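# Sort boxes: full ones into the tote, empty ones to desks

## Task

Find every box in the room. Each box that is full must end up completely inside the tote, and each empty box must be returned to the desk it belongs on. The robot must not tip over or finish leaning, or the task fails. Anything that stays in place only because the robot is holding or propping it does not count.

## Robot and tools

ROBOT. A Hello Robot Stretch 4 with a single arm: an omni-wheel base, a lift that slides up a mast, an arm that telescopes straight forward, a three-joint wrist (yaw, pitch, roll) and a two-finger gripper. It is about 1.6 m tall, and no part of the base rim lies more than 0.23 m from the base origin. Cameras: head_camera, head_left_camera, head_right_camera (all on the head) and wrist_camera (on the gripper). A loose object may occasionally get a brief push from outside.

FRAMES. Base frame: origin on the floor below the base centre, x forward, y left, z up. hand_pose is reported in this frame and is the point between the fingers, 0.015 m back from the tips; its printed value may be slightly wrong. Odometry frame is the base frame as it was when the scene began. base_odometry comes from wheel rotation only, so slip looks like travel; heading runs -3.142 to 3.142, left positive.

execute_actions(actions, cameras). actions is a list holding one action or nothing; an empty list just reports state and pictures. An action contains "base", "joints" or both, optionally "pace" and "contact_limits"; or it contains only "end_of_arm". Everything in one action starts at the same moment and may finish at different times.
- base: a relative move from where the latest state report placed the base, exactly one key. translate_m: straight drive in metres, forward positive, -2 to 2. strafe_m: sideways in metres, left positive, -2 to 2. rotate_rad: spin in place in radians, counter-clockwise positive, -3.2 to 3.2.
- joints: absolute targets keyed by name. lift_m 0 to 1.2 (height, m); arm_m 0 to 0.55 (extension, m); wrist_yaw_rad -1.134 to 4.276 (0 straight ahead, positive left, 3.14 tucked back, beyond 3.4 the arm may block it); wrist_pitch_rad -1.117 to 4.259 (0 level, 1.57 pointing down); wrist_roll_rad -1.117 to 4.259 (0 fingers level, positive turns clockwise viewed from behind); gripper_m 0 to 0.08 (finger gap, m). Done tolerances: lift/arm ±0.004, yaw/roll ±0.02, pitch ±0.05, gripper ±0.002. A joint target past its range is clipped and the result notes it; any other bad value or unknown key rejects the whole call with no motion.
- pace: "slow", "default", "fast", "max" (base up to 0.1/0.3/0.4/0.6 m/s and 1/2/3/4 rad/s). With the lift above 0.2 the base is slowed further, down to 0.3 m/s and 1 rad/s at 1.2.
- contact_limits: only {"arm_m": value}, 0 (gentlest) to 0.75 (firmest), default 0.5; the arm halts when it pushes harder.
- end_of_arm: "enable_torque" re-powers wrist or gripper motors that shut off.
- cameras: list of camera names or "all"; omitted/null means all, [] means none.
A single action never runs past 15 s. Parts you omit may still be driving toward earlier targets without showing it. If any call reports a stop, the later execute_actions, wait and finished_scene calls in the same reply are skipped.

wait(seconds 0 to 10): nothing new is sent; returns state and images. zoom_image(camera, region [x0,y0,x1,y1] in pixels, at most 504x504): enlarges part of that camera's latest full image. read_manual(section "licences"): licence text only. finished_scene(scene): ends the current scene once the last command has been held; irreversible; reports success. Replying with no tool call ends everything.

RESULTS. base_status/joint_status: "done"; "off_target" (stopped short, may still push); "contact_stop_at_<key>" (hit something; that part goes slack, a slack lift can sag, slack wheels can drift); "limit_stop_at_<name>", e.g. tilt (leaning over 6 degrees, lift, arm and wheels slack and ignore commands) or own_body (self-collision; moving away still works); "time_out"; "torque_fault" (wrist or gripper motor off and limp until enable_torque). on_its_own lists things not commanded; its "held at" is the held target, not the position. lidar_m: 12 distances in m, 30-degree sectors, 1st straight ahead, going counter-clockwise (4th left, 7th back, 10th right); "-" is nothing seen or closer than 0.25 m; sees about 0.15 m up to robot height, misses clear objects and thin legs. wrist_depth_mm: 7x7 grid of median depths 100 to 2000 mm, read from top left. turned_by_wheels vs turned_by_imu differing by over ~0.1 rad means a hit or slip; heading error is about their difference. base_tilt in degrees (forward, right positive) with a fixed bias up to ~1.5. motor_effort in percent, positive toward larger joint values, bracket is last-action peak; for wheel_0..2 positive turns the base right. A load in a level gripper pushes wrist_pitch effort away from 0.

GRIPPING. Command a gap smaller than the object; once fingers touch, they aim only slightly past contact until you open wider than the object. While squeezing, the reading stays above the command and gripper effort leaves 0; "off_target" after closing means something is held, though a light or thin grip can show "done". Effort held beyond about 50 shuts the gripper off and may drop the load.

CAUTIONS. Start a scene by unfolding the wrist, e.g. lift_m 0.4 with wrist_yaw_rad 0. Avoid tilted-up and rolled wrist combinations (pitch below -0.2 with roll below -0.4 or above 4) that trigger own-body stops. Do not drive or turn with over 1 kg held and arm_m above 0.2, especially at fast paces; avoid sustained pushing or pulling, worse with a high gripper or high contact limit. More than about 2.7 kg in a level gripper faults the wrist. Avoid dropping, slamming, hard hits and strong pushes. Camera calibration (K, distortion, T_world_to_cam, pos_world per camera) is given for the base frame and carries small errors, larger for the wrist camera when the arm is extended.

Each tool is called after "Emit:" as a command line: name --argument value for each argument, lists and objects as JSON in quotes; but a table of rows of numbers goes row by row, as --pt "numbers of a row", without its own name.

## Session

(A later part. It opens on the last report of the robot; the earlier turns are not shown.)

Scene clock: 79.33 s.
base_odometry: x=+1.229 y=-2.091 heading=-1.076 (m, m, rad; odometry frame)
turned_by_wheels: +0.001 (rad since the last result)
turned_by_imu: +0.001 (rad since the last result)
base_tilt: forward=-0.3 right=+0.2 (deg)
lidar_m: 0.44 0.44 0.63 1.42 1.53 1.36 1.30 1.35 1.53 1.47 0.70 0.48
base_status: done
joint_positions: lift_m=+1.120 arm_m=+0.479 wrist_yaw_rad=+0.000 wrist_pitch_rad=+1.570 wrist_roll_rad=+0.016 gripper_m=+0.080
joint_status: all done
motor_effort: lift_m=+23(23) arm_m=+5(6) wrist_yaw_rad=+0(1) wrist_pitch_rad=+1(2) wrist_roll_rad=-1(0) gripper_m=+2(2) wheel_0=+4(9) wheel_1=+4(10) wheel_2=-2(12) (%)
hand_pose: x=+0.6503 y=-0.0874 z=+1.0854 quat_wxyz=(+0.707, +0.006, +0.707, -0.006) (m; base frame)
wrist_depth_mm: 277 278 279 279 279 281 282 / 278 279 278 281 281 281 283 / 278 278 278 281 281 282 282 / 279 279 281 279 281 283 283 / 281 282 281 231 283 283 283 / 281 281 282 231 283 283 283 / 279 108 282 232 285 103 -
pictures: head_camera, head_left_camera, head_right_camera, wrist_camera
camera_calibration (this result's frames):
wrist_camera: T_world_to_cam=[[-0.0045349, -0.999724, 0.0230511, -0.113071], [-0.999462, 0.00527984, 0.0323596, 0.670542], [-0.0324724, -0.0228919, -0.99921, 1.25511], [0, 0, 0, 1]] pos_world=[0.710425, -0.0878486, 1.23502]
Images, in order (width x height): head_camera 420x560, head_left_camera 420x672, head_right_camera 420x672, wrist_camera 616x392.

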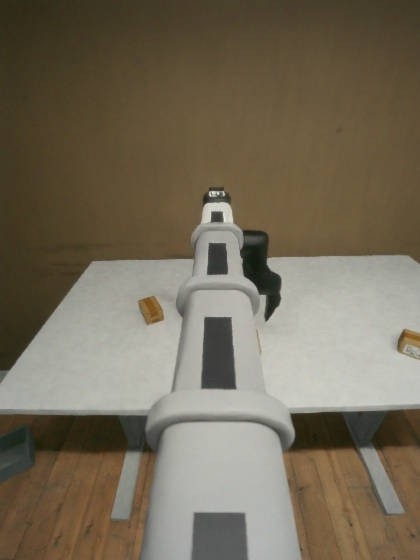

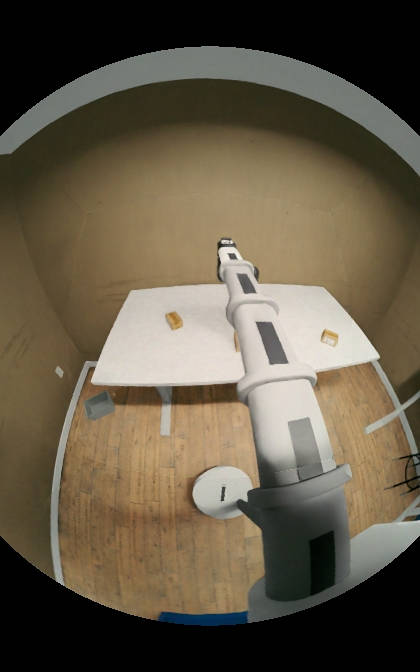

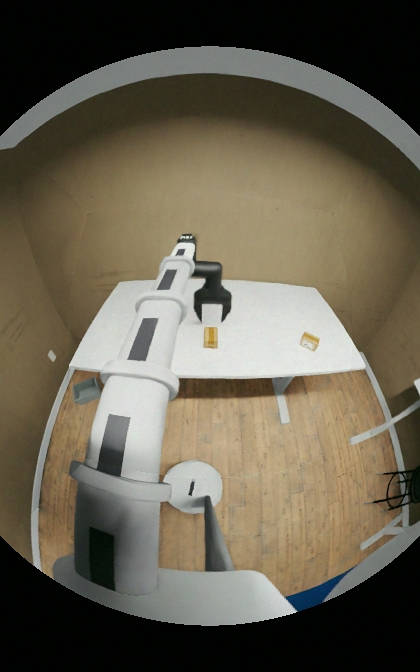

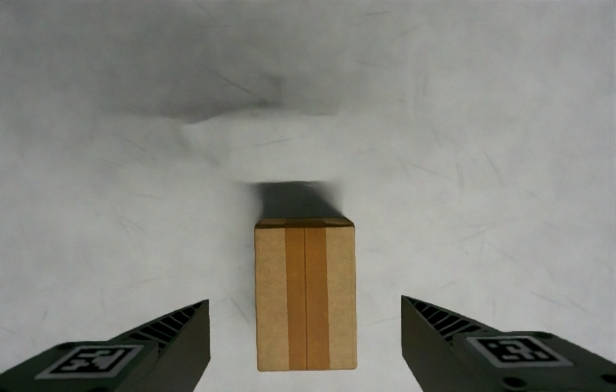

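Emit:
execute_actions --actions '[{"joints":{"lift_m":1.015,"arm_m":0.472}}]' --cameras '["wrist_camera"]'

Emit:
execute_actions --actions '[{"joints":{"gripper_m":0.04}}]' --cameras '[]'

Emit:
execute_actions --actions '[{"joints":{"lift_m":1.1}}]' --cameras '["wrist_camera"]'

Scene clock: 82.67 s.
base_odometry: x=+1.229 y=-2.091 heading=-1.076 (m, m, rad; odometry frame)
turned_by_wheels: +0.000 (rad since the last result)
turned_by_imu: +0.000 (rad since the last result)
base_tilt: forward=-0.2 right=+0.1 (deg)
lidar_m: 0.44 0.47 0.62 1.44 1.52 1.38 1.29 1.35 1.54 1.47 0.67 0.47
base_status: not commanded
joint_positions: lift_m=+1.015 arm_m=+0.473 wrist_yaw_rad=+0.000 wrist_pitch_rad=+1.570 wrist_roll_rad=+0.016 gripper_m=+0.080
joint_status: all done
motor_effort: lift_m=+18(22) arm_m=-5(5) wrist_yaw_rad=-1(1) wrist_pitch_rad=+1(2) wrist_roll_rad=+0(0) gripper_m=+3(2) wheel_0=+4(4) wheel_1=+4(4) wheel_2=-2(2) (%)
hand_pose: x=+0.6439 y=-0.0874 z=+0.9807 quat_wxyz=(+0.707, +0.006, +0.707, -0.006) (m; base frame)
wrist_depth_mm: 174 174 175 175 176 176 177 / 175 175 175 176 176 177 177 / 175 175 175 176 177 177 177 / 175 175 176 177 177 178 178 / 175 176 131 127 131 178 178 / 176 176 127 127 128 178 178 / 176 108 127 127 128 103 -
pictures: wrist_camera
camera_calibration (this result's frames):
wrist_camera: T_world_to_cam=[[-0.0046906, -0.999723, 0.0230522, -0.110589], [-0.999454, 0.00544113, 0.0326036, 0.667363], [-0.03272, -0.0228867, -0.999202, 1.1505], [0, 0, 0, 1]] pos_world=[0.704124, -0.0878584, 1.13037]
Images, in order (width x height): wrist_camera 616x392.

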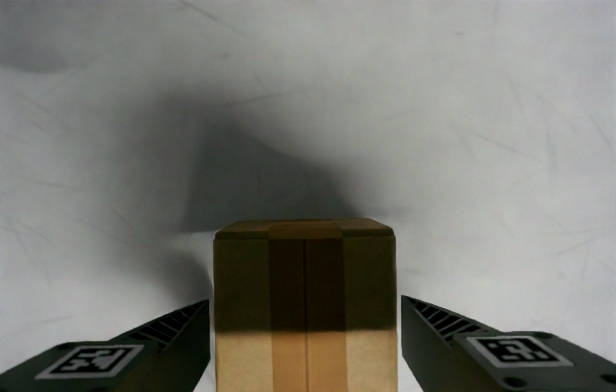

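Scene clock: 83.67 s.
base_odometry: x=+1.229 y=-2.091 heading=-1.076 (m, m, rad; odometry frame)
turned_by_wheels: +0.000 (rad since the last result)
turned_by_imu: +0.000 (rad since the last result)
base_tilt: forward=-0.3 right=+0.1 (deg)
lidar_m: 0.44 0.48 0.61 1.44 1.52 1.35 1.29 1.35 1.56 1.44 0.68 0.48
base_status: not commanded
joint_positions: lift_m=+1.015 arm_m=+0.473 wrist_yaw_rad=+0.000 wrist_pitch_rad=+1.570 wrist_roll_rad=+0.016 gripper_m=+0.059
joint_status: gripper_m off_target (ended at +0.059, target +0.040)
on_its_own: gripper_m is held at +0.054, not at your +0.040, by its contact guard: the fingers met something
motor_effort: lift_m=+18(19) arm_m=-5(5) wrist_yaw_rad=+0(0) wrist_pitch_rad=+0(0) wrist_roll_rad=+0(0) gripper_m=-38(39) wheel_0=+4(5) wheel_1=+5(5) wheel_2=-2(2) (%)
hand_pose: x=+0.6439 y=-0.0874 z=+0.9807 quat_wxyz=(+0.707, +0.006, +0.707, -0.006) (m; base frame)
wrist_depth_mm: 175 175 175 175 176 176 177 / 174 175 175 176 176 177 177 / 175 175 176 176 177 177 178 / 175 176 176 176 177 177 178 / 176 176 131 127 177 178 178 / 176 176 127 127 128 179 179 / 176 104 127 127 128 - -
pictures: none
No camera images: the call's "cameras" was empty. Leave "cameras" out to get every camera's image.

Scene clock: 85.00 s.
base_odometry: x=+1.229 y=-2.091 heading=-1.076 (m, m, rad; odometry frame)
turned_by_wheels: +0.000 (rad since the last result)
turned_by_imu: +0.000 (rad since the last result)
base_tilt: forward=-0.3 right=+0.1 (deg)
lidar_m: 0.42 0.45 0.64 1.43 1.51 1.36 1.31 1.35 1.55 1.46 0.68 0.48
base_status: not commanded
joint_positions: lift_m=+1.100 arm_m=+0.473 wrist_yaw_rad=+0.000 wrist_pitch_rad=+1.570 wrist_roll_rad=+0.016 gripper_m=+0.059
joint_status: all done
on_its_own: gripper_m is held at +0.054, not at your +0.040, by its contact guard: the fingers met something
motor_effort: lift_m=+24(27) arm_m=-5(5) wrist_yaw_rad=+0(1) wrist_pitch_rad=+0(1) wrist_roll_rad=-1(0) gripper_m=-38(38) wheel_0=+4(4) wheel_1=+4(5) wheel_2=-1(1) (%)
hand_pose: x=+0.6439 y=-0.0874 z=+1.0653 quat_wxyz=(+0.707, +0.006, +0.707, -0.006) (m; base frame)
wrist_depth_mm: 256 258 258 258 259 259 260 / 257 257 258 257 259 260 260 / 257 258 260 259 260 260 260 / 258 259 259 259 260 262 263 / 260 260 131 126 260 262 263 / 258 260 127 127 128 262 263 / 260 104 127 128 128 - 264
pictures: wrist_camera
camera_calibration (this result's frames):
wrist_camera: T_world_to_cam=[[-0.00465528, -0.999723, 0.023053, -0.112561], [-0.999448, 0.00540953, 0.0327649, 0.664381], [-0.0328805, -0.0228877, -0.999197, 1.23505], [0, 0, 0, 1]] pos_world=[0.7041, -0.0878565, 1.21489]
Images, in order (width x height): wrist_camera 616x392.

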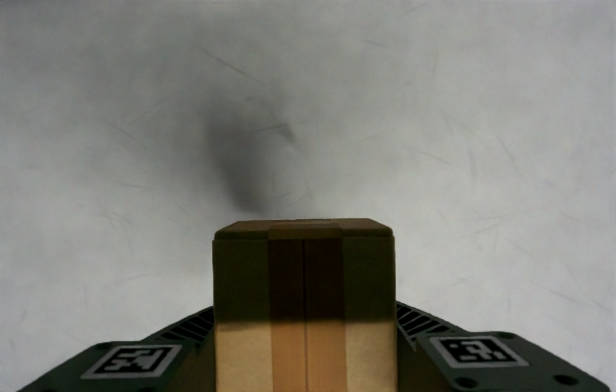

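Emit:
execute_actions --actions '[{"base":{"translate_m":-0.3},"joints":{"arm_m":0.1}}]' --cameras '[]'

Emit:
execute_actions --actions '[{"base":{"rotate_rad":0.9},"joints":{"lift_m":0.6}}]' --cameras '["head_camera","head_left_camera"]'

Scene clock: 89.07 s.
base_odometry: x=+1.086 y=-1.827 heading=-1.076 (m, m, rad; odometry frame)
turned_by_wheels: -0.001 (rad since the last result)
turned_by_imu: -0.001 (rad since the last result)
base_tilt: forward=-0.3 right=+0.2 (deg)
lidar_m: 0.74 0.78 1.41 1.44 1.50 1.05 1.00 1.03 1.42 1.46 1.11 0.79
base_status: done
joint_positions: lift_m=+1.100 arm_m=+0.101 wrist_yaw_rad=+0.000 wrist_pitch_rad=+1.570 wrist_roll_rad=+0.016 gripper_m=+0.059
joint_status: all done
on_its_own: gripper_m is held at +0.054, not at your +0.040, by its contact guard: the fingers met something
motor_effort: lift_m=+24(24) arm_m=-4(5) wrist_yaw_rad=+0(1) wrist_pitch_rad=-1(0) wrist_roll_rad=-1(0) gripper_m=-38(38) wheel_0=-5(11) wheel_1=-4(11) wheel_2=+2(12) (%)
hand_pose: x=+0.2718 y=-0.0874 z=+1.0653 quat_wxyz=(+0.707, +0.006, +0.707, -0.006) (m; base frame)
wrist_depth_mm: 1205 1205 1229 1205 1205 1205 1205 / 1205 1229 1205 1205 1229 1205 1229 / 1182 1229 1205 1205 1229 1229 1205 / 1182 1182 1229 1205 1229 1205 1229 / 1182 1182 131 127 1205 1205 1205 / 1182 1229 127 127 128 1205 1229 / 1205 104 127 127 128 - 1229
pictures: none
No camera images: the call's "cameras" was empty. Leave "cameras" out to get every camera's image.

Scene clock: 92.03 s.
base_odometry: x=+1.086 y=-1.827 heading=-0.178 (m, m, rad; odometry frame)
turned_by_wheels: +0.899 (rad since the last result)
turned_by_imu: +0.891 (rad since the last result)
base_tilt: forward=-0.3 right=+0.1 (deg)
lidar_m: 0.93 1.44 1.47 1.10 0.98 0.98 1.25 1.47 1.48 0.85 0.75 0.76
base_status: done
joint_positions: lift_m=+0.600 arm_m=+0.101 wrist_yaw_rad=+0.000 wrist_pitch_rad=+1.570 wrist_roll_rad=+0.016 gripper_m=+0.059
joint_status: all done
on_its_own: gripper_m is held at +0.054, not at your +0.040, by its contact guard: the fingers met something
motor_effort: lift_m=+20(26) arm_m=-5(5) wrist_yaw_rad=-1(1) wrist_pitch_rad=-1(0) wrist_roll_rad=-1(1) gripper_m=-38(38) wheel_0=-5(10) wheel_1=-5(12) wheel_2=-5(10) (%)
hand_pose: x=+0.2719 y=-0.0874 z=+0.5656 quat_wxyz=(+0.707, +0.006, +0.707, -0.006) (m; base frame)
wrist_depth_mm: 707 699 699 715 707 707 707 / 691 707 707 715 707 715 707 / 707 707 715 707 715 715 715 / 707 715 723 715 715 715 723 / 715 715 131 127 715 723 715 / 715 715 127 127 128 715 715 / 715 105 127 127 128 - 723
pictures: head_camera, head_left_camera
Images, in order (width x height): head_camera 420x560, head_left_camera 420x672.

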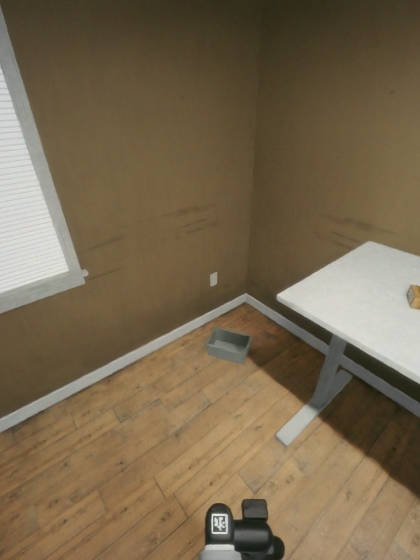

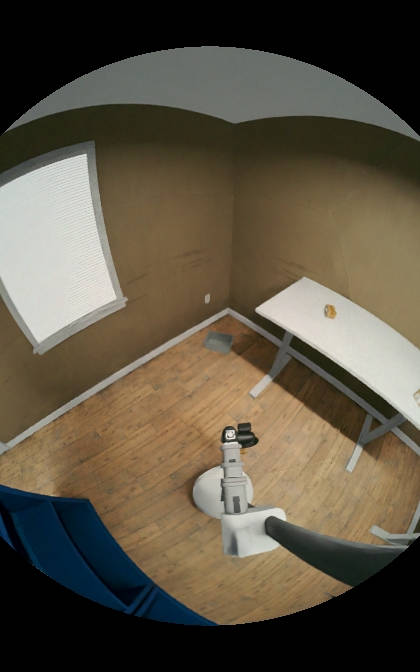

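Emit:
execute_actions --actions '[{"base":{"strafe_m":0.3},"joints":{"lift_m":0.35}}]' --cameras '[]'

Emit:
execute_actions --actions '[{"base":{"rotate_rad":-0.204}}]' --cameras '[]'

Emit:
execute_actions --actions '[{"base":{"translate_m":0.75}}]' --cameras '["head_camera","wrist_camera"]'

Scene clock: 96.83 s.
base_odometry: x=+1.139 y=-1.532 heading=-0.177 (m, m, rad; odometry frame)
turned_by_wheels: +0.000 (rad since the last result)
turned_by_imu: +0.000 (rad since the last result)
base_tilt: forward=-0.2 right=+0.2 (deg)
lidar_m: 1.44 1.23 1.27 1.64 0.75 0.75 0.97 1.68 1.68 1.09 0.96 0.98
base_status: done
joint_positions: lift_m=+0.350 arm_m=+0.101 wrist_yaw_rad=+0.000 wrist_pitch_rad=+1.570 wrist_roll_rad=+0.016 gripper_m=+0.059
joint_status: all done
on_its_own: gripper_m is held at +0.054, not at your +0.040, by its contact guard: the fingers met something
motor_effort: lift_m=+20(20) arm_m=-5(5) wrist_yaw_rad=-1(0) wrist_pitch_rad=+0(0) wrist_roll_rad=-1(0) gripper_m=-37(37) wheel_0=-4(12) wheel_1=+5(15) wheel_2=+0(1) (%)
hand_pose: x=+0.2719 y=-0.0874 z=+0.3156 quat_wxyz=(+0.707, +0.006, +0.707, -0.006) (m; base frame)
wrist_depth_mm: 455 459 459 459 459 462 462 / 455 455 455 459 459 459 466 / 459 455 462 462 462 466 462 / 459 462 459 466 462 466 462 / 459 462 131 127 466 466 466 / 459 466 127 127 128 462 469 / 462 104 127 127 128 - 469
pictures: none
No camera images: the call's "cameras" was empty. Leave "cameras" out to get every camera's image.

Scene clock: 97.77 s.
base_odometry: x=+1.139 y=-1.532 heading=-0.380 (m, m, rad; odometry frame)
turned_by_wheels: -0.203 (rad since the last result)
turned_by_imu: -0.201 (rad since the last result)
base_tilt: forward=-0.3 right=+0.2 (deg)
lidar_m: 1.43 1.27 1.24 1.44 0.76 0.74 0.85 1.35 1.66 1.23 0.98 0.97
base_status: done
joint_positions: lift_m=+0.350 arm_m=+0.101 wrist_yaw_rad=+0.000 wrist_pitch_rad=+1.570 wrist_roll_rad=+0.016 gripper_m=+0.059
joint_status: not commanded
on_its_own: gripper_m is held at +0.054, not at your +0.040, by its contact guard: the fingers met something
motor_effort: lift_m=+20(20) arm_m=-5(5) wrist_yaw_rad=-1(0) wrist_pitch_rad=-2(1) wrist_roll_rad=-1(1) gripper_m=-38(38) wheel_0=+6(10) wheel_1=+4(11) wheel_2=+5(11) (%)
hand_pose: x=+0.2719 y=-0.0874 z=+0.3156 quat_wxyz=(+0.707, +0.006, +0.707, -0.006) (m; base frame)
wrist_depth_mm: 455 455 459 455 459 459 462 / 462 459 459 462 459 466 466 / 459 462 455 462 462 462 466 / 462 459 462 462 462 462 466 / 459 462 131 127 462 466 466 / 462 462 126 127 128 469 466 / 459 104 127 127 127 - 466
pictures: none
No camera images: the call's "cameras" was empty. Leave "cameras" out to get every camera's image.

Scene clock: 101.73 s.
base_odometry: x=+1.836 y=-1.809 heading=-0.380 (m, m, rad; odometry frame)
turned_by_wheels: +0.001 (rad since the last result)
turned_by_imu: +0.002 (rad since the last result)
base_tilt: forward=-0.3 right=+0.2 (deg)
lidar_m: 0.71 0.82 0.79 0.86 1.46 1.34 1.51 2.15 1.01 0.51 0.40 0.72
base_status: done
joint_positions: lift_m=+0.350 arm_m=+0.101 wrist_yaw_rad=+0.000 wrist_pitch_rad=+1.570 wrist_roll_rad=+0.016 gripper_m=+0.059
joint_status: not commanded
on_its_own: gripper_m is held at +0.054, not at your +0.040, by its contact guard: the fingers met something
motor_effort: lift_m=+20(20) arm_m=-5(5) wrist_yaw_rad=+0(1) wrist_pitch_rad=+0(1) wrist_roll_rad=+0(1) gripper_m=-38(38) wheel_0=+4(10) wheel_1=+6(10) wheel_2=-3(11) (%)
hand_pose: x=+0.2719 y=-0.0874 z=+0.3156 quat_wxyz=(+0.707, +0.006, +0.707, -0.006) (m; base frame)
wrist_depth_mm: 452 459 455 459 459 466 462 / 455 459 459 459 459 462 466 / 459 459 462 459 462 466 466 / 459 462 462 466 466 462 466 / 462 466 131 127 462 466 469 / 466 459 127 127 128 462 466 / 462 105 127 127 128 - 466
pictures: head_camera, wrist_camera
camera_calibration (this result's frames):
wrist_camera: T_world_to_cam=[[-0.00458959, -0.999724, 0.0230522, -0.0970285], [-0.999454, 0.0053403, 0.0326105, 0.317206], [-0.0327246, -0.0228899, -0.999202, 0.473719], [0, 0, 0, 1]] pos_world=[0.33209, -0.0878523, 0.465234]
Images, in order (width x height): head_camera 420x560, wrist_camera 616x392.

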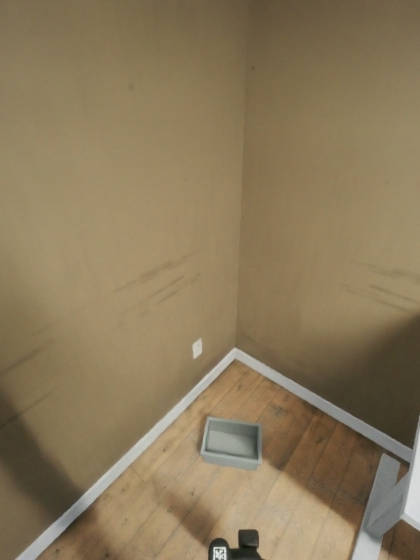

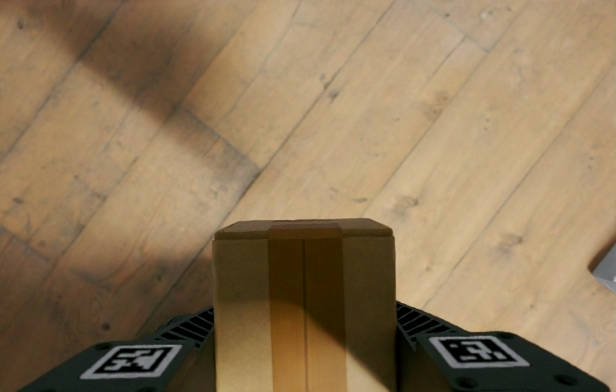

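Emit:
zoom_image --camera "head_camera" --region '[180, 400, 290, 490]'

Region (180, 400, 290, 490) of head_camera's 420x560 image, scaled by 4.582, with more detail than that image has; it fills the top 412 rows of this view, and the rest is white.

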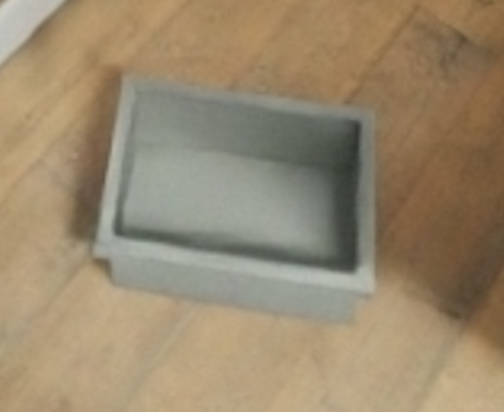

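Emit:
execute_actions --actions '[{"base":{"translate_m":0.2},"joints":{"arm_m":0.32,"lift_m":0.3}}]' --cameras '["head_camera","wrist_camera"]'

Scene clock: 110.00 s.
base_odometry: x=+2.021 y=-1.883 heading=-0.379 (m, m, rad; odometry frame)
turned_by_wheels: +0.001 (rad since the last result)
turned_by_imu: +0.001 (rad since the last result)
base_tilt: forward=-0.3 right=+0.1 (deg)
lidar_m: 0.51 0.71 0.68 0.70 1.18 1.50 1.69 2.28 0.65 0.31 0.37 0.52
base_status: done
joint_positions: lift_m=+0.300 arm_m=+0.319 wrist_yaw_rad=+0.000 wrist_pitch_rad=+1.570 wrist_roll_rad=+0.016 gripper_m=+0.059
joint_status: all done
on_its_own: gripper_m is held at +0.054, not at your +0.040, by its contact guard: the fingers met something
motor_effort: lift_m=+20(20) arm_m=+5(5) wrist_yaw_rad=-2(0) wrist_pitch_rad=+2(3) wrist_roll_rad=+0(0) gripper_m=-38(37) wheel_0=+4(11) wheel_1=+7(10) wheel_2=-2(13) (%)
hand_pose: x=+0.4903 y=-0.0874 z=+0.2656 quat_wxyz=(+0.707, +0.006, +0.707, -0.006) (m; base frame)
wrist_depth_mm: 407 325 357 334 312 317 413 / 404 336 404 407 407 340 415 / 407 349 410 407 407 410 413 / 410 325 404 404 410 410 413 / 407 413 131 127 293 415 415 / 407 410 127 127 128 413 418 / 410 105 127 128 128 - 418
pictures: head_camera, wrist_camera
camera_calibration (this result's frames):
wrist_camera: T_world_to_cam=[[-0.00442951, -0.999724, 0.0230512, -0.094952], [-0.999462, 0.00517512, 0.0323873, 0.537161], [-0.0324977, -0.0228953, -0.99921, 0.430806], [0, 0, 0, 1]] pos_world=[0.550451, -0.0878423, 0.415257]
Images, in order (width x height): head_camera 420x560, wrist_camera 616x392.

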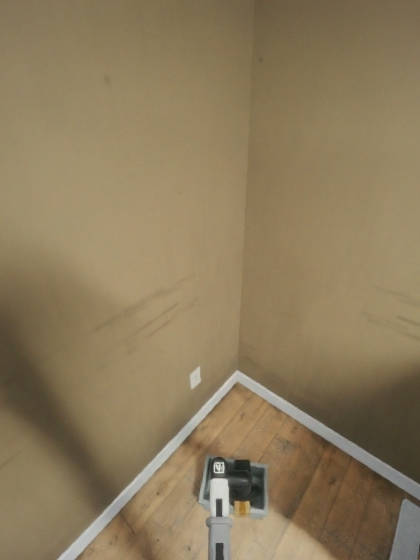

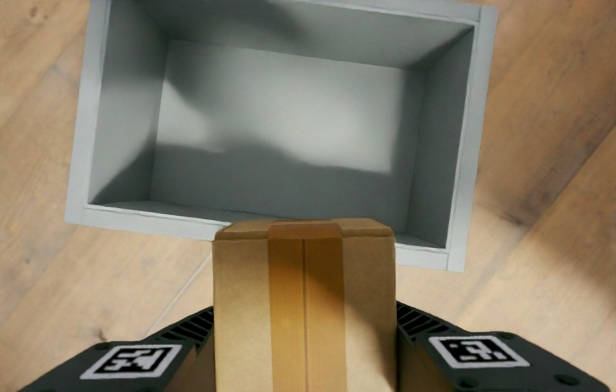

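Emit:
execute_actions --actions '[{"base":{"strafe_m":0.075},"joints":{"arm_m":0.435,"lift_m":0.2}}]' --cameras '["head_camera","wrist_camera"]'

Scene clock: 113.23 s.
base_odometry: x=+2.049 y=-1.814 heading=-0.379 (m, m, rad; odometry frame)
turned_by_wheels: +0.000 (rad since the last result)
turned_by_imu: +0.000 (rad since the last result)
base_tilt: forward=-0.4 right=+0.2 (deg)
lidar_m: 0.51 0.62 0.62 0.66 1.08 1.49 1.63 2.36 0.77 0.38 0.46 0.54
base_status: done
joint_positions: lift_m=+0.200 arm_m=+0.434 wrist_yaw_rad=+0.000 wrist_pitch_rad=+1.570 wrist_roll_rad=+0.016 gripper_m=+0.059
joint_status: all done
on_its_own: gripper_m is held at +0.054, not at your +0.040, by its contact guard: the fingers met something
motor_effort: lift_m=+20(18) arm_m=+5(5) wrist_yaw_rad=-1(2) wrist_pitch_rad=+1(1) wrist_roll_rad=-1(1) gripper_m=-38(38) wheel_0=-5(10) wheel_1=+5(14) wheel_2=+0(1) (%)
hand_pose: x=+0.6052 y=-0.0874 z=+0.1656 quat_wxyz=(+0.707, +0.006, +0.707, -0.006) (m; base frame)
wrist_depth_mm: 306 306 307 309 309 312 312 / 306 309 190 309 310 312 310 / 307 309 254 267 220 191 191 / 307 203 307 307 309 309 296 / 309 211 131 127 309 309 301 / 309 202 127 127 128 310 294 / 310 105 127 127 128 - 277
pictures: head_camera, wrist_camera
camera_calibration (this result's frames):
wrist_camera: T_world_to_cam=[[-0.00454217, -0.999724, 0.023052, -0.0920699], [-0.999455, 0.00529193, 0.0325684, 0.655234], [-0.0326814, -0.0228915, -0.999204, 0.334733], [0, 0, 0, 1]] pos_world=[0.665398, -0.0878494, 0.315248]
Images, in order (width x height): head_camera 420x560, wrist_camera 616x392.

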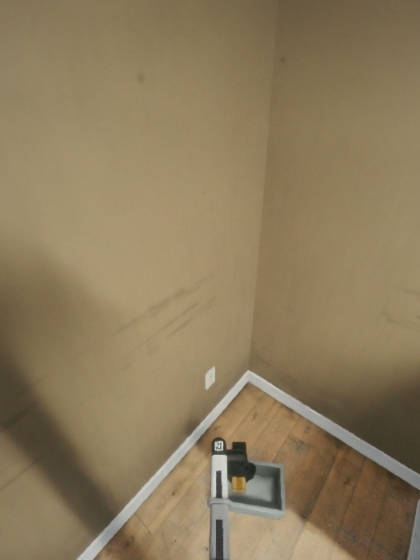

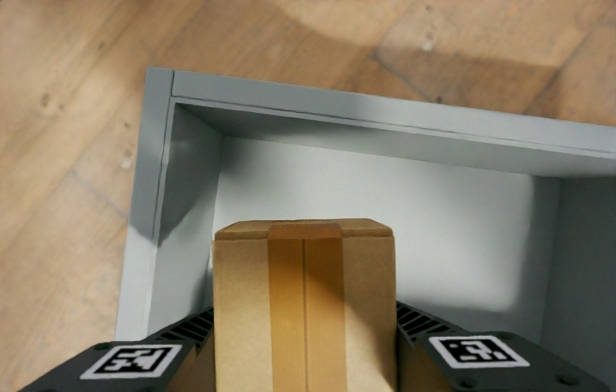

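Emit:
execute_actions --actions '[{"joints":{"lift_m":0.074},"pace":"slow"}]' --cameras '["wrist_camera"]'

Emit:
execute_actions --actions '[{"joints":{"gripper_m":0.07}}]' --cameras '["wrist_camera"]'

Emit:
execute_actions --actions '[{"joints":{"lift_m":0.3}}]' --cameras '["wrist_camera","head_camera"]'

Scene clock: 117.20 s.
base_odometry: x=+2.049 y=-1.814 heading=-0.379 (m, m, rad; odometry frame)
turned_by_wheels: +0.000 (rad since the last result)
turned_by_imu: +0.000 (rad since the last result)
base_tilt: forward=-0.2 right=+0.1 (deg)
lidar_m: 0.53 0.62 0.61 0.65 1.06 1.51 1.64 2.37 0.77 0.39 0.47 0.55
base_status: not commanded
joint_positions: lift_m=+0.074 arm_m=+0.434 wrist_yaw_rad=+0.000 wrist_pitch_rad=+1.570 wrist_roll_rad=+0.016 gripper_m=+0.059
joint_status: all done
on_its_own: gripper_m is held at +0.054, not at your +0.040, by its contact guard: the fingers met something
motor_effort: lift_m=+20(20) arm_m=+5(5) wrist_yaw_rad=+0(1) wrist_pitch_rad=-1(4) wrist_roll_rad=-1(1) gripper_m=-38(38) wheel_0=-5(5) wheel_1=+5(5) wheel_2=+0(1) (%)
hand_pose: x=+0.6052 y=-0.0874 z=+0.0396 quat_wxyz=(+0.707, +0.006, +0.707, -0.006) (m; base frame)
wrist_depth_mm: - 110 - - - - - / 107 135 142 127 120 115 - / 109 148 180 181 181 182 177 / 110 155 181 181 182 182 183 / 111 161 131 127 183 183 183 / 114 167 127 127 128 183 183 / 108 104 127 127 127 - -
pictures: wrist_camera
camera_calibration (this result's frames):
wrist_camera: T_world_to_cam=[[-0.00460198, -0.999724, 0.0230525, -0.0891296], [-0.999452, 0.00535405, 0.0326697, 0.659313], [-0.0327841, -0.0228895, -0.9992, 0.208912], [0, 0, 0, 1]] pos_world=[0.66539, -0.0878531, 0.18926]
Images, in order (width x height): wrist_camera 616x392.

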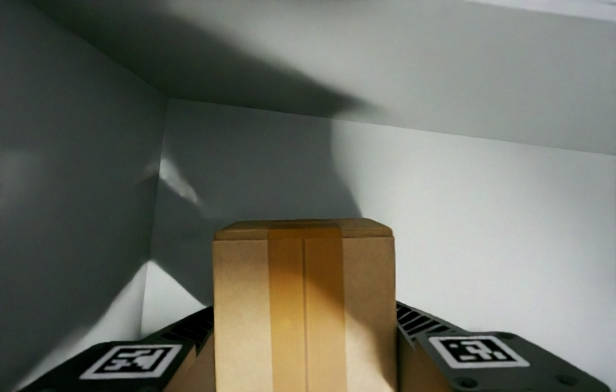

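Scene clock: 117.97 s.
base_odometry: x=+2.049 y=-1.814 heading=-0.379 (m, m, rad; odometry frame)
turned_by_wheels: +0.000 (rad since the last result)
turned_by_imu: +0.000 (rad since the last result)
base_tilt: forward=-0.3 right=+0.1 (deg)
lidar_m: 0.51 0.64 0.60 0.67 1.05 1.48 1.61 2.36 0.76 0.41 0.45 0.52
base_status: not commanded
joint_positions: lift_m=+0.074 arm_m=+0.434 wrist_yaw_rad=+0.000 wrist_pitch_rad=+1.570 wrist_roll_rad=+0.016 gripper_m=+0.070
joint_status: all done
motor_effort: lift_m=+19(20) arm_m=+5(5) wrist_yaw_rad=-1(1) wrist_pitch_rad=+0(1) wrist_roll_rad=+0(0) gripper_m=+2(37) wheel_0=-5(5) wheel_1=+5(5) wheel_2=+1(0) (%)
hand_pose: x=+0.6052 y=-0.0874 z=+0.0396 quat_wxyz=(+0.707, +0.006, +0.707, -0.006) (m; base frame)
wrist_depth_mm: - 109 - - - - - / 107 134 140 126 119 114 - / 109 148 181 182 182 182 176 / 110 155 182 182 183 183 183 / 111 162 133 133 183 184 183 / 114 158 132 133 133 184 184 / 105 101 133 133 134 - -
pictures: wrist_camera
camera_calibration (this result's frames):
wrist_camera: T_world_to_cam=[[-0.00460016, -0.999724, 0.0230525, -0.0891307], [-0.999452, 0.00535217, 0.0326667, 0.659322], [-0.0327811, -0.0228896, -0.9992, 0.20891], [0, 0, 0, 1]] pos_world=[0.665399, -0.087853, 0.18926]
Images, in order (width x height): wrist_camera 616x392.

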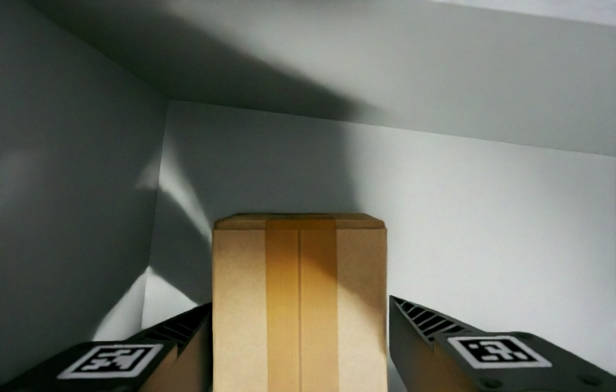

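Scene clock: 120.00 s.
base_odometry: x=+2.049 y=-1.814 heading=-0.379 (m, m, rad; odometry frame)
turned_by_wheels: +0.000 (rad since the last result)
turned_by_imu: +0.000 (rad since the last result)
base_tilt: forward=-0.3 right=+0.2 (deg)
lidar_m: 0.52 0.64 0.61 0.66 1.06 1.50 1.65 2.35 0.78 0.39 0.47 0.52
base_status: not commanded
joint_positions: lift_m=+0.300 arm_m=+0.434 wrist_yaw_rad=+0.000 wrist_pitch_rad=+1.570 wrist_roll_rad=+0.016 gripper_m=+0.070
joint_status: all done
motor_effort: lift_m=+23(25) arm_m=+5(5) wrist_yaw_rad=+0(2) wrist_pitch_rad=+1(2) wrist_roll_rad=+0(1) gripper_m=+2(2) wheel_0=-5(5) wheel_1=+5(5) wheel_2=+0(0) (%)
hand_pose: x=+0.6052 y=-0.0874 z=+0.2654 quat_wxyz=(+0.707, +0.006, +0.707, -0.006) (m; base frame)
wrist_depth_mm: 364 407 407 407 407 413 410 / 404 410 410 407 413 410 410 / 407 407 303 336 338 413 413 / 407 407 377 407 410 407 307 / 410 413 399 362 410 413 312 / 410 410 320 397 410 387 317 / 410 101 159 307 153 - -
pictures: head_camera, wrist_camera
camera_calibration (this result's frames):
wrist_camera: T_world_to_cam=[[-0.00460028, -0.999724, 0.0230525, -0.0943344], [-0.999452, 0.00535229, 0.0326667, 0.65195], [-0.0327811, -0.0228896, -0.9992, 0.434466], [0, 0, 0, 1]] pos_world=[0.665401, -0.087853, 0.414996]
Images, in order (width x height): head_camera 420x560, wrist_camera 616x392.

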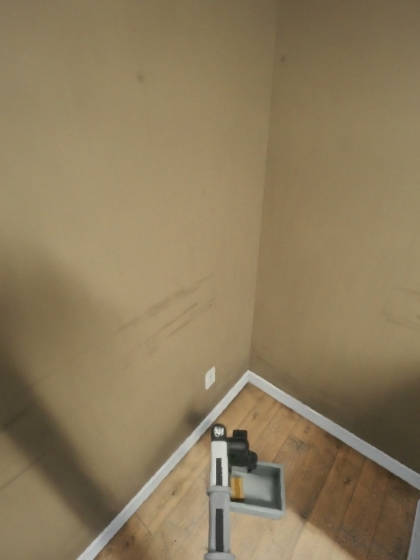

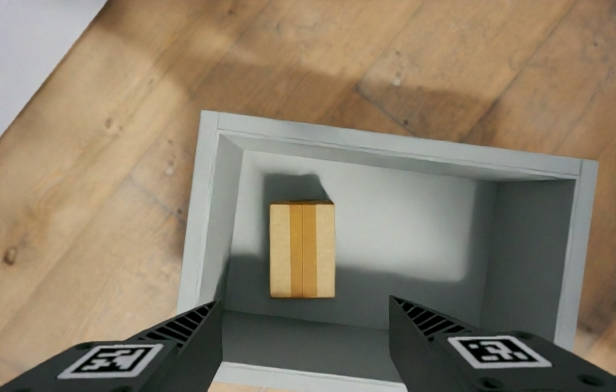

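Emit:
execute_actions --actions '[{"base":{"translate_m":-0.2},"joints":{"arm_m":0.05,"gripper_m":0.08}}]' --cameras '[]'

Emit:
execute_actions --actions '[{"base":{"rotate_rad":-0.697}}]' --cameras '[]'

Emit:
execute_actions --actions '[{"base":{"translate_m":-0.19},"joints":{"lift_m":0.6}}]' --cameras '[]'

Emit:
execute_actions --actions '[{"base":{"strafe_m":-0.414},"joints":{"lift_m":1.17}}]' --cameras '["head_camera"]'

Scene clock: 125.50 s.
base_odometry: x=+1.863 y=-1.740 heading=-0.380 (m, m, rad; odometry frame)
turned_by_wheels: -0.001 (rad since the last result)
turned_by_imu: -0.001 (rad since the last result)
base_tilt: forward=-0.3 right=+0.1 (deg)
lidar_m: 0.70 0.76 0.71 0.80 1.34 1.30 1.45 2.23 1.16 0.56 0.45 0.70
base_status: done
joint_positions: lift_m=+0.300 arm_m=+0.051 wrist_yaw_rad=+0.000 wrist_pitch_rad=+1.570 wrist_roll_rad=+0.016 gripper_m=+0.080
joint_status: all done
motor_effort: lift_m=+23(23) arm_m=-5(5) wrist_yaw_rad=+0(1) wrist_pitch_rad=-1(1) wrist_roll_rad=+0(1) gripper_m=+1(2) wheel_0=-5(10) wheel_1=-6(11) wheel_2=+2(13) (%)
hand_pose: x=+0.2218 y=-0.0874 z=+0.2654 quat_wxyz=(+0.707, +0.006, +0.707, -0.006) (m; base frame)
wrist_depth_mm: 410 407 407 413 410 410 413 / 407 407 410 410 410 413 415 / 407 410 413 410 410 413 415 / 410 410 413 413 413 413 415 / 413 413 413 415 413 415 418 / 407 300 258 362 415 415 415 / 413 107 201 225 258 103 -
pictures: none
No camera images: the call's "cameras" was empty. Leave "cameras" out to get every camera's image.

Scene clock: 126.97 s.
base_odometry: x=+1.863 y=-1.740 heading=-1.075 (m, m, rad; odometry frame)
turned_by_wheels: -0.696 (rad since the last result)
turned_by_imu: -0.690 (rad since the last result)
base_tilt: forward=-0.2 right=+0.2 (deg)
lidar_m: 0.55 0.69 0.78 0.72 0.74 1.07 1.32 1.36 1.82 2.20 0.69 0.47
base_status: done
joint_positions: lift_m=+0.300 arm_m=+0.051 wrist_yaw_rad=+0.000 wrist_pitch_rad=+1.570 wrist_roll_rad=+0.016 gripper_m=+0.080
joint_status: not commanded
motor_effort: lift_m=+23(23) arm_m=-5(5) wrist_yaw_rad=-1(0) wrist_pitch_rad=+0(0) wrist_roll_rad=-1(1) gripper_m=+2(2) wheel_0=+6(10) wheel_1=+5(11) wheel_2=+3(10) (%)
hand_pose: x=+0.2219 y=-0.0874 z=+0.2654 quat_wxyz=(+0.707, +0.006, +0.707, -0.006) (m; base frame)
wrist_depth_mm: 407 410 410 410 413 410 413 / 407 410 410 413 413 415 415 / 410 410 410 413 415 413 418 / 413 413 413 413 413 418 418 / 415 413 415 415 413 415 415 / 410 286 258 362 413 415 415 / 413 107 201 225 258 103 -
pictures: none
No camera images: the call's "cameras" was empty. Leave "cameras" out to get every camera's image.

Scene clock: 129.23 s.
base_odometry: x=+1.773 y=-1.573 heading=-1.076 (m, m, rad; odometry frame)
turned_by_wheels: -0.001 (rad since the last result)
turned_by_imu: -0.001 (rad since the last result)
base_tilt: forward=-0.3 right=+0.1 (deg)
lidar_m: 0.65 0.87 0.77 0.71 0.74 1.08 1.12 1.15 1.56 2.20 0.94 0.66
base_status: done
joint_positions: lift_m=+0.600 arm_m=+0.051 wrist_yaw_rad=+0.000 wrist_pitch_rad=+1.570 wrist_roll_rad=+0.016 gripper_m=+0.080
joint_status: all done
motor_effort: lift_m=+23(23) arm_m=-5(5) wrist_yaw_rad=+0(1) wrist_pitch_rad=-1(1) wrist_roll_rad=+0(0) gripper_m=+2(3) wheel_0=-5(10) wheel_1=-6(10) wheel_2=+2(12) (%)
hand_pose: x=+0.2219 y=-0.0874 z=+0.5654 quat_wxyz=(+0.707, +0.006, +0.707, -0.006) (m; base frame)
wrist_depth_mm: 699 699 707 699 699 715 707 / 707 707 707 715 707 707 715 / 707 707 707 723 715 707 715 / 707 723 707 715 707 707 723 / 707 715 554 715 707 723 715 / 707 512 500 500 715 715 723 / 715 108 500 504 508 103 -
pictures: none
No camera images: the call's "cameras" was empty. Leave "cameras" out to get every camera's image.

Scene clock: 132.43 s.
base_odometry: x=+1.409 y=-1.769 heading=-1.076 (m, m, rad; odometry frame)
turned_by_wheels: +0.000 (rad since the last result)
turned_by_imu: +0.001 (rad since the last result)
base_tilt: forward=-0.4 right=+0.2 (deg)
lidar_m: 0.64 0.65 1.13 1.11 1.18 1.70 1.08 1.15 1.59 1.77 0.98 0.68
base_status: done
joint_positions: lift_m=+1.170 arm_m=+0.051 wrist_yaw_rad=+0.000 wrist_pitch_rad=+1.570 wrist_roll_rad=+0.016 gripper_m=+0.080
joint_status: all done
motor_effort: lift_m=+23(26) arm_m=-5(5) wrist_yaw_rad=-1(1) wrist_pitch_rad=-1(2) wrist_roll_rad=+0(1) gripper_m=+2(2) wheel_0=+2(13) wheel_1=-4(12) wheel_2=+0(2) (%)
hand_pose: x=+0.2218 y=-0.0874 z=+1.1354 quat_wxyz=(+0.707, +0.006, +0.707, -0.006) (m; base frame)
wrist_depth_mm: 1281 1255 1281 1255 1281 1281 1281 / 1255 1255 1281 1281 1336 1255 1281 / 1255 1255 1281 1255 1255 1281 1281 / 1281 1255 1281 1308 1281 1308 1281 / 1308 1255 1078 1078 1255 1308 1308 / 1281 1281 1060 1060 1308 1281 1308 / 1281 108 1098 1281 1281 103 -
pictures: head_camera
Images, in order (width x height): head_camera 420x560.

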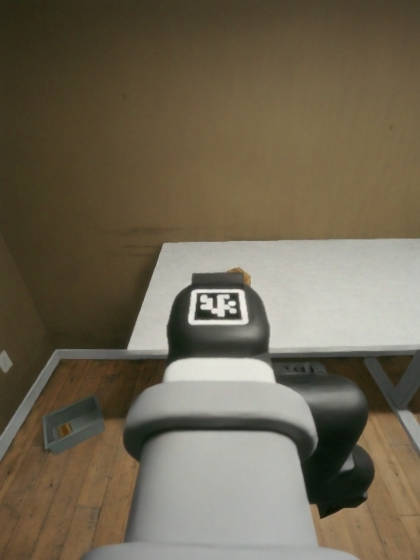

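Forward and extend over the table.

Emit:
execute_actions --actions '[{"base":{"translate_m":0.24},"joints":{"arm_m":0.5}}]' --cameras '["wrist_camera","head_right_camera"]'

Scene clock: 135.43 s.
base_odometry: x=+1.523 y=-1.980 heading=-1.076 (m, m, rad; odometry frame)
turned_by_wheels: +0.001 (rad since the last result)
turned_by_imu: +0.001 (rad since the last result)
base_tilt: forward=-0.2 right=+0.1 (deg)
lidar_m: 0.38 0.41 0.91 1.12 1.18 1.65 1.35 1.44 1.86 1.77 0.60 0.42
base_status: done
joint_positions: lift_m=+1.170 arm_m=+0.499 wrist_yaw_rad=+0.000 wrist_pitch_rad=+1.570 wrist_roll_rad=+0.016 gripper_m=+0.080
joint_status: all done
motor_effort: lift_m=+22(23) arm_m=+5(6) wrist_yaw_rad=-2(2) wrist_pitch_rad=+1(0) wrist_roll_rad=-1(1) gripper_m=+3(2) wheel_0=+4(10) wheel_1=+7(9) wheel_2=-3(12) (%)
hand_pose: x=+0.6703 y=-0.0874 z=+1.1354 quat_wxyz=(+0.707, +0.006, +0.707, -0.006) (m; base frame)
wrist_depth_mm: 329 327 329 329 330 330 330 / 325 327 327 330 330 330 332 / 329 329 329 281 332 332 332 / 327 330 329 332 332 332 334 / 330 330 329 330 334 334 334 / 332 330 332 332 332 334 334 / 330 107 332 332 334 103 -
pictures: head_right_camera, wrist_camera
camera_calibration (this result's frames):
wrist_camera: T_world_to_cam=[[-0.00440168, -0.999725, 0.0230517, -0.114224], [-0.999459, 0.00514979, 0.0324953, 0.688733], [-0.032605, -0.0228962, -0.999206, 1.30584], [0, 0, 0, 1]] pos_world=[0.730434, -0.0878408, 1.28506]
Images, in order (width x height): head_right_camera 420x672, wrist_camera 616x392.

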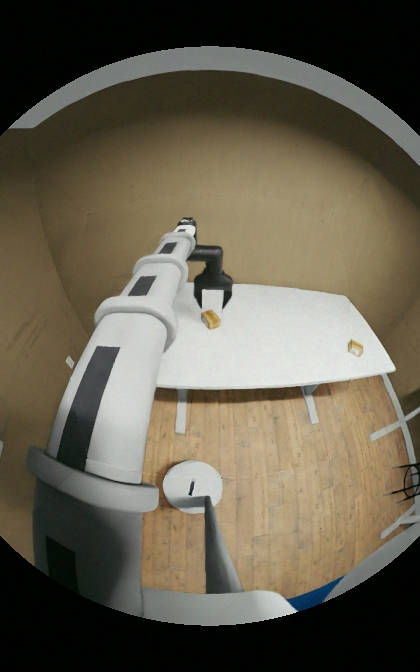

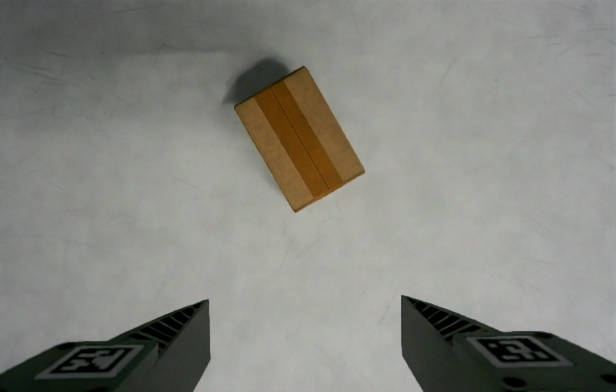

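Emit:
execute_actions --actions '[{"base":{"translate_m":0.045},"joints":{"arm_m":0.545,"wrist_roll_rad":-0.5,"lift_m":1.1}}]' --cameras '["wrist_camera"]'

Scene clock: 137.93 s.
base_odometry: x=+1.544 y=-2.020 heading=-1.075 (m, m, rad; odometry frame)
turned_by_wheels: +0.001 (rad since the last result)
turned_by_imu: +0.001 (rad since the last result)
base_tilt: forward=-0.2 right=+0.0 (deg)
lidar_m: 0.34 0.37 0.90 1.13 1.18 1.70 1.39 1.44 1.88 1.78 0.55 0.37
base_status: done
joint_positions: lift_m=+1.100 arm_m=+0.544 wrist_yaw_rad=+0.000 wrist_pitch_rad=+1.570 wrist_roll_rad=-0.500 gripper_m=+0.080
joint_status: all done
motor_effort: lift_m=+19(21) arm_m=+5(7) wrist_yaw_rad=-1(1) wrist_pitch_rad=-1(0) wrist_roll_rad=-2(6) gripper_m=+2(2) wheel_0=+6(10) wheel_1=+6(10) wheel_2=-5(11) (%)
hand_pose: x=+0.7152 y=-0.0874 z=+1.0657 quat_wxyz=(+0.685, -0.175, +0.685, +0.175) (m; base frame)
wrist_depth_mm: 256 259 259 259 262 262 262 / 258 258 258 259 262 263 263 / 257 258 260 259 260 263 263 / 258 259 259 260 262 264 264 / 257 260 262 211 260 264 265 / 262 259 262 213 263 265 265 / 259 108 260 212 264 103 -
pictures: wrist_camera
camera_calibration (this result's frames):
wrist_camera: T_world_to_cam=[[0.489155, -0.871883, 0.0234021, -0.454617], [-0.872028, -0.488357, 0.0327758, 0.60134], [-0.0171481, -0.0364398, -0.999189, 1.22542], [0, 0, 0, 1]] pos_world=[0.767778, -0.0580508, 1.21535]
Images, in order (width x height): wrist_camera 616x392.

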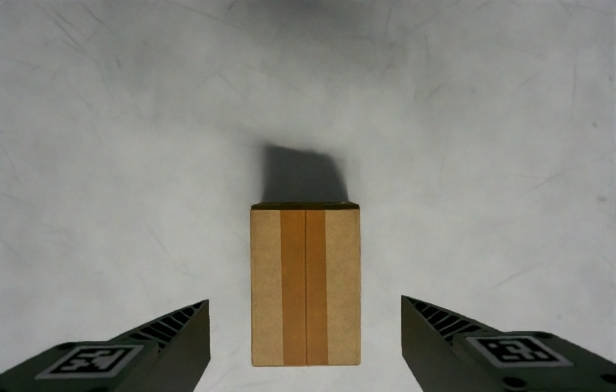

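Emit:
execute_actions --actions '[{"joints":{"lift_m":1.013}}]' --cameras '["wrist_camera"]'

Emit:
execute_actions --actions '[{"joints":{"gripper_m":0.04}}]' --cameras '[]'

Emit:
execute_actions --actions '[{"joints":{"lift_m":1.1}}]' --cameras '[]'

Emit:
execute_actions --actions '[{"joints":{"wrist_pitch_rad":0.3,"wrist_roll_rad":0.016,"arm_m":0.35}}]' --cameras '["wrist_camera","head_camera"]'

Scene clock: 141.17 s.
base_odometry: x=+1.544 y=-2.020 heading=-1.075 (m, m, rad; odometry frame)
turned_by_wheels: +0.000 (rad since the last result)
turned_by_imu: +0.000 (rad since the last result)
base_tilt: forward=-0.3 right=+0.1 (deg)
lidar_m: 0.36 0.37 0.89 1.16 1.19 1.67 1.37 1.45 1.88 1.79 0.53 0.39
base_status: not commanded
joint_positions: lift_m=+1.013 arm_m=+0.544 wrist_yaw_rad=+0.000 wrist_pitch_rad=+1.570 wrist_roll_rad=-0.500 gripper_m=+0.080
joint_status: all done
motor_effort: lift_m=+18(19) arm_m=+5(5) wrist_yaw_rad=-1(1) wrist_pitch_rad=+0(0) wrist_roll_rad=-2(2) gripper_m=+2(2) wheel_0=+6(5) wheel_1=+6(6) wheel_2=-5(5) (%)
hand_pose: x=+0.7152 y=-0.0874 z=+0.9787 quat_wxyz=(+0.685, -0.175, +0.685, +0.175) (m; base frame)
wrist_depth_mm: 171 172 173 173 174 175 175 / 172 173 173 173 174 175 175 / 172 173 174 174 175 175 175 / 173 173 174 174 174 175 175 / 173 173 124 125 125 176 177 / 173 174 125 125 125 177 177 / 173 108 125 125 125 103 -
pictures: wrist_camera
camera_calibration (this result's frames):
wrist_camera: T_world_to_cam=[[0.489149, -0.871886, 0.0234021, -0.452578], [-0.872032, -0.488351, 0.0327758, 0.604195], [-0.0171483, -0.0364397, -0.999189, 1.1385], [0, 0, 0, 1]] pos_world=[0.767778, -0.0580512, 1.12836]
Images, in order (width x height): wrist_camera 616x392.

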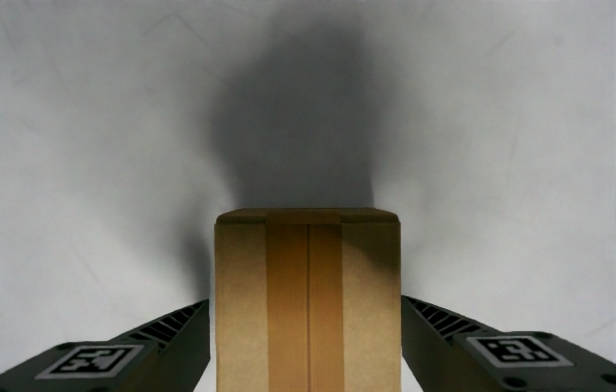

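Scene clock: 142.17 s.
base_odometry: x=+1.544 y=-2.020 heading=-1.075 (m, m, rad; odometry frame)
turned_by_wheels: +0.000 (rad since the last result)
turned_by_imu: +0.000 (rad since the last result)
base_tilt: forward=-0.3 right=+0.2 (deg)
lidar_m: 0.32 0.38 0.88 1.14 1.20 1.68 1.38 1.43 1.88 1.76 0.55 0.37
base_status: not commanded
joint_positions: lift_m=+1.013 arm_m=+0.544 wrist_yaw_rad=+0.000 wrist_pitch_rad=+1.570 wrist_roll_rad=-0.500 gripper_m=+0.059
joint_status: gripper_m off_target (ended at +0.059, target +0.040)
on_its_own: gripper_m is held at +0.054, not at your +0.040, by its contact guard: the fingers met something
motor_effort: lift_m=+18(18) arm_m=+5(5) wrist_yaw_rad=-1(1) wrist_pitch_rad=+0(1) wrist_roll_rad=-1(2) gripper_m=-38(42) wheel_0=+5(5) wheel_1=+6(6) wheel_2=-5(5) (%)
hand_pose: x=+0.7152 y=-0.0874 z=+0.9787 quat_wxyz=(+0.685, -0.175, +0.685, +0.175) (m; base frame)
wrist_depth_mm: 172 172 173 173 174 174 175 / 172 173 173 173 174 175 175 / 172 173 173 174 174 175 176 / 173 173 173 174 175 176 176 / 173 173 124 125 125 176 176 / 174 174 125 125 125 176 177 / 174 104 125 125 125 - -
pictures: none
No camera images: the call's "cameras" was empty. Leave "cameras" out to get every camera's image.

Scene clock: 143.53 s.
base_odometry: x=+1.544 y=-2.020 heading=-1.075 (m, m, rad; odometry frame)
turned_by_wheels: +0.000 (rad since the last result)
turned_by_imu: +0.000 (rad since the last result)
base_tilt: forward=-0.3 right=+0.1 (deg)
lidar_m: 0.32 0.34 0.86 1.14 1.18 1.69 1.39 1.41 1.87 1.76 0.54 0.38
base_status: not commanded
joint_positions: lift_m=+1.100 arm_m=+0.544 wrist_yaw_rad=+0.000 wrist_pitch_rad=+1.570 wrist_roll_rad=-0.500 gripper_m=+0.059
joint_status: all done
on_its_own: gripper_m is held at +0.054, not at your +0.040, by its contact guard: the fingers met something
motor_effort: lift_m=+24(26) arm_m=+5(5) wrist_yaw_rad=-1(1) wrist_pitch_rad=-2(1) wrist_roll_rad=-2(2) gripper_m=-37(38) wheel_0=+6(6) wheel_1=+5(6) wheel_2=-5(5) (%)
hand_pose: x=+0.7152 y=-0.0874 z=+1.0652 quat_wxyz=(+0.685, -0.175, +0.685, +0.175) (m; base frame)
wrist_depth_mm: 256 256 257 258 259 258 260 / 256 256 258 258 259 260 260 / 257 257 258 258 260 262 262 / 257 258 259 259 260 260 262 / 257 259 124 125 125 263 263 / 259 260 125 125 125 263 263 / 259 105 124 125 125 - 265
pictures: none
No camera images: the call's "cameras" was empty. Leave "cameras" out to get every camera's image.

Scene clock: 145.20 s.
base_odometry: x=+1.544 y=-2.020 heading=-1.075 (m, m, rad; odometry frame)
turned_by_wheels: +0.000 (rad since the last result)
turned_by_imu: +0.000 (rad since the last result)
base_tilt: forward=-0.4 right=+0.1 (deg)
lidar_m: 0.35 0.35 0.88 1.15 1.19 1.70 1.38 1.44 1.85 1.75 0.54 0.39
base_status: not commanded
joint_positions: lift_m=+1.100 arm_m=+0.351 wrist_yaw_rad=+0.000 wrist_pitch_rad=+0.306 wrist_roll_rad=+0.016 gripper_m=+0.059
joint_status: all done
on_its_own: gripper_m is held at +0.054, not at your +0.040, by its contact guard: the fingers met something
motor_effort: lift_m=+24(25) arm_m=-5(5) wrist_yaw_rad=+1(2) wrist_pitch_rad=-14(19) wrist_roll_rad=+1(5) gripper_m=-37(37) wheel_0=+6(5) wheel_1=+6(5) wheel_2=-5(5) (%)
hand_pose: x=+0.7246 y=-0.0875 z=+1.2140 quat_wxyz=(+0.988, +0.008, +0.152, -0.001) (m; base frame)
wrist_depth_mm: 512 521 521 525 525 535 535 / 539 539 544 544 549 554 554 / 564 564 564 569 580 580 580 / 585 597 591 597 597 615 615 / 621 621 124 124 125 634 640 / 640 640 124 125 125 609 609 / 535 104 125 125 125 - 508
pictures: head_camera, wrist_camera
camera_calibration (this result's frames):
wrist_camera: T_world_to_cam=[[-0.0233666, -0.999722, 0.00314654, -0.0779277], [-0.332513, 0.00480357, -0.943086, 1.44148], [0.942809, -0.023083, -0.332533, -0.129977], [0, 0, 0, 1]] pos_world=[0.600034, -0.0878306, 1.31647]
Images, in order (width x height): head_camera 420x560, wrist_camera 616x392.

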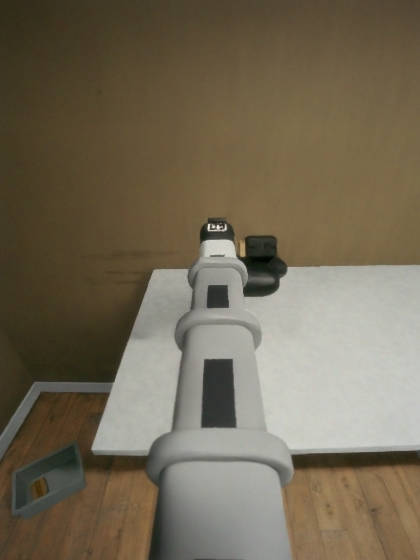

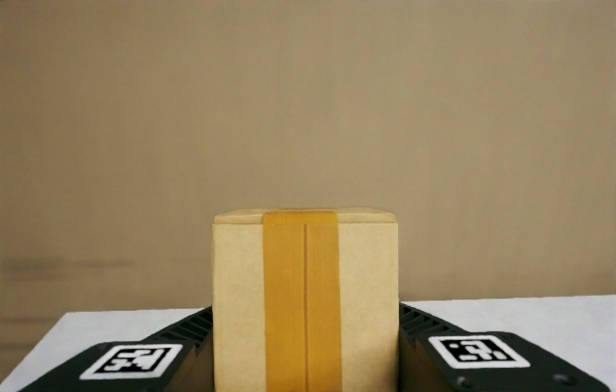

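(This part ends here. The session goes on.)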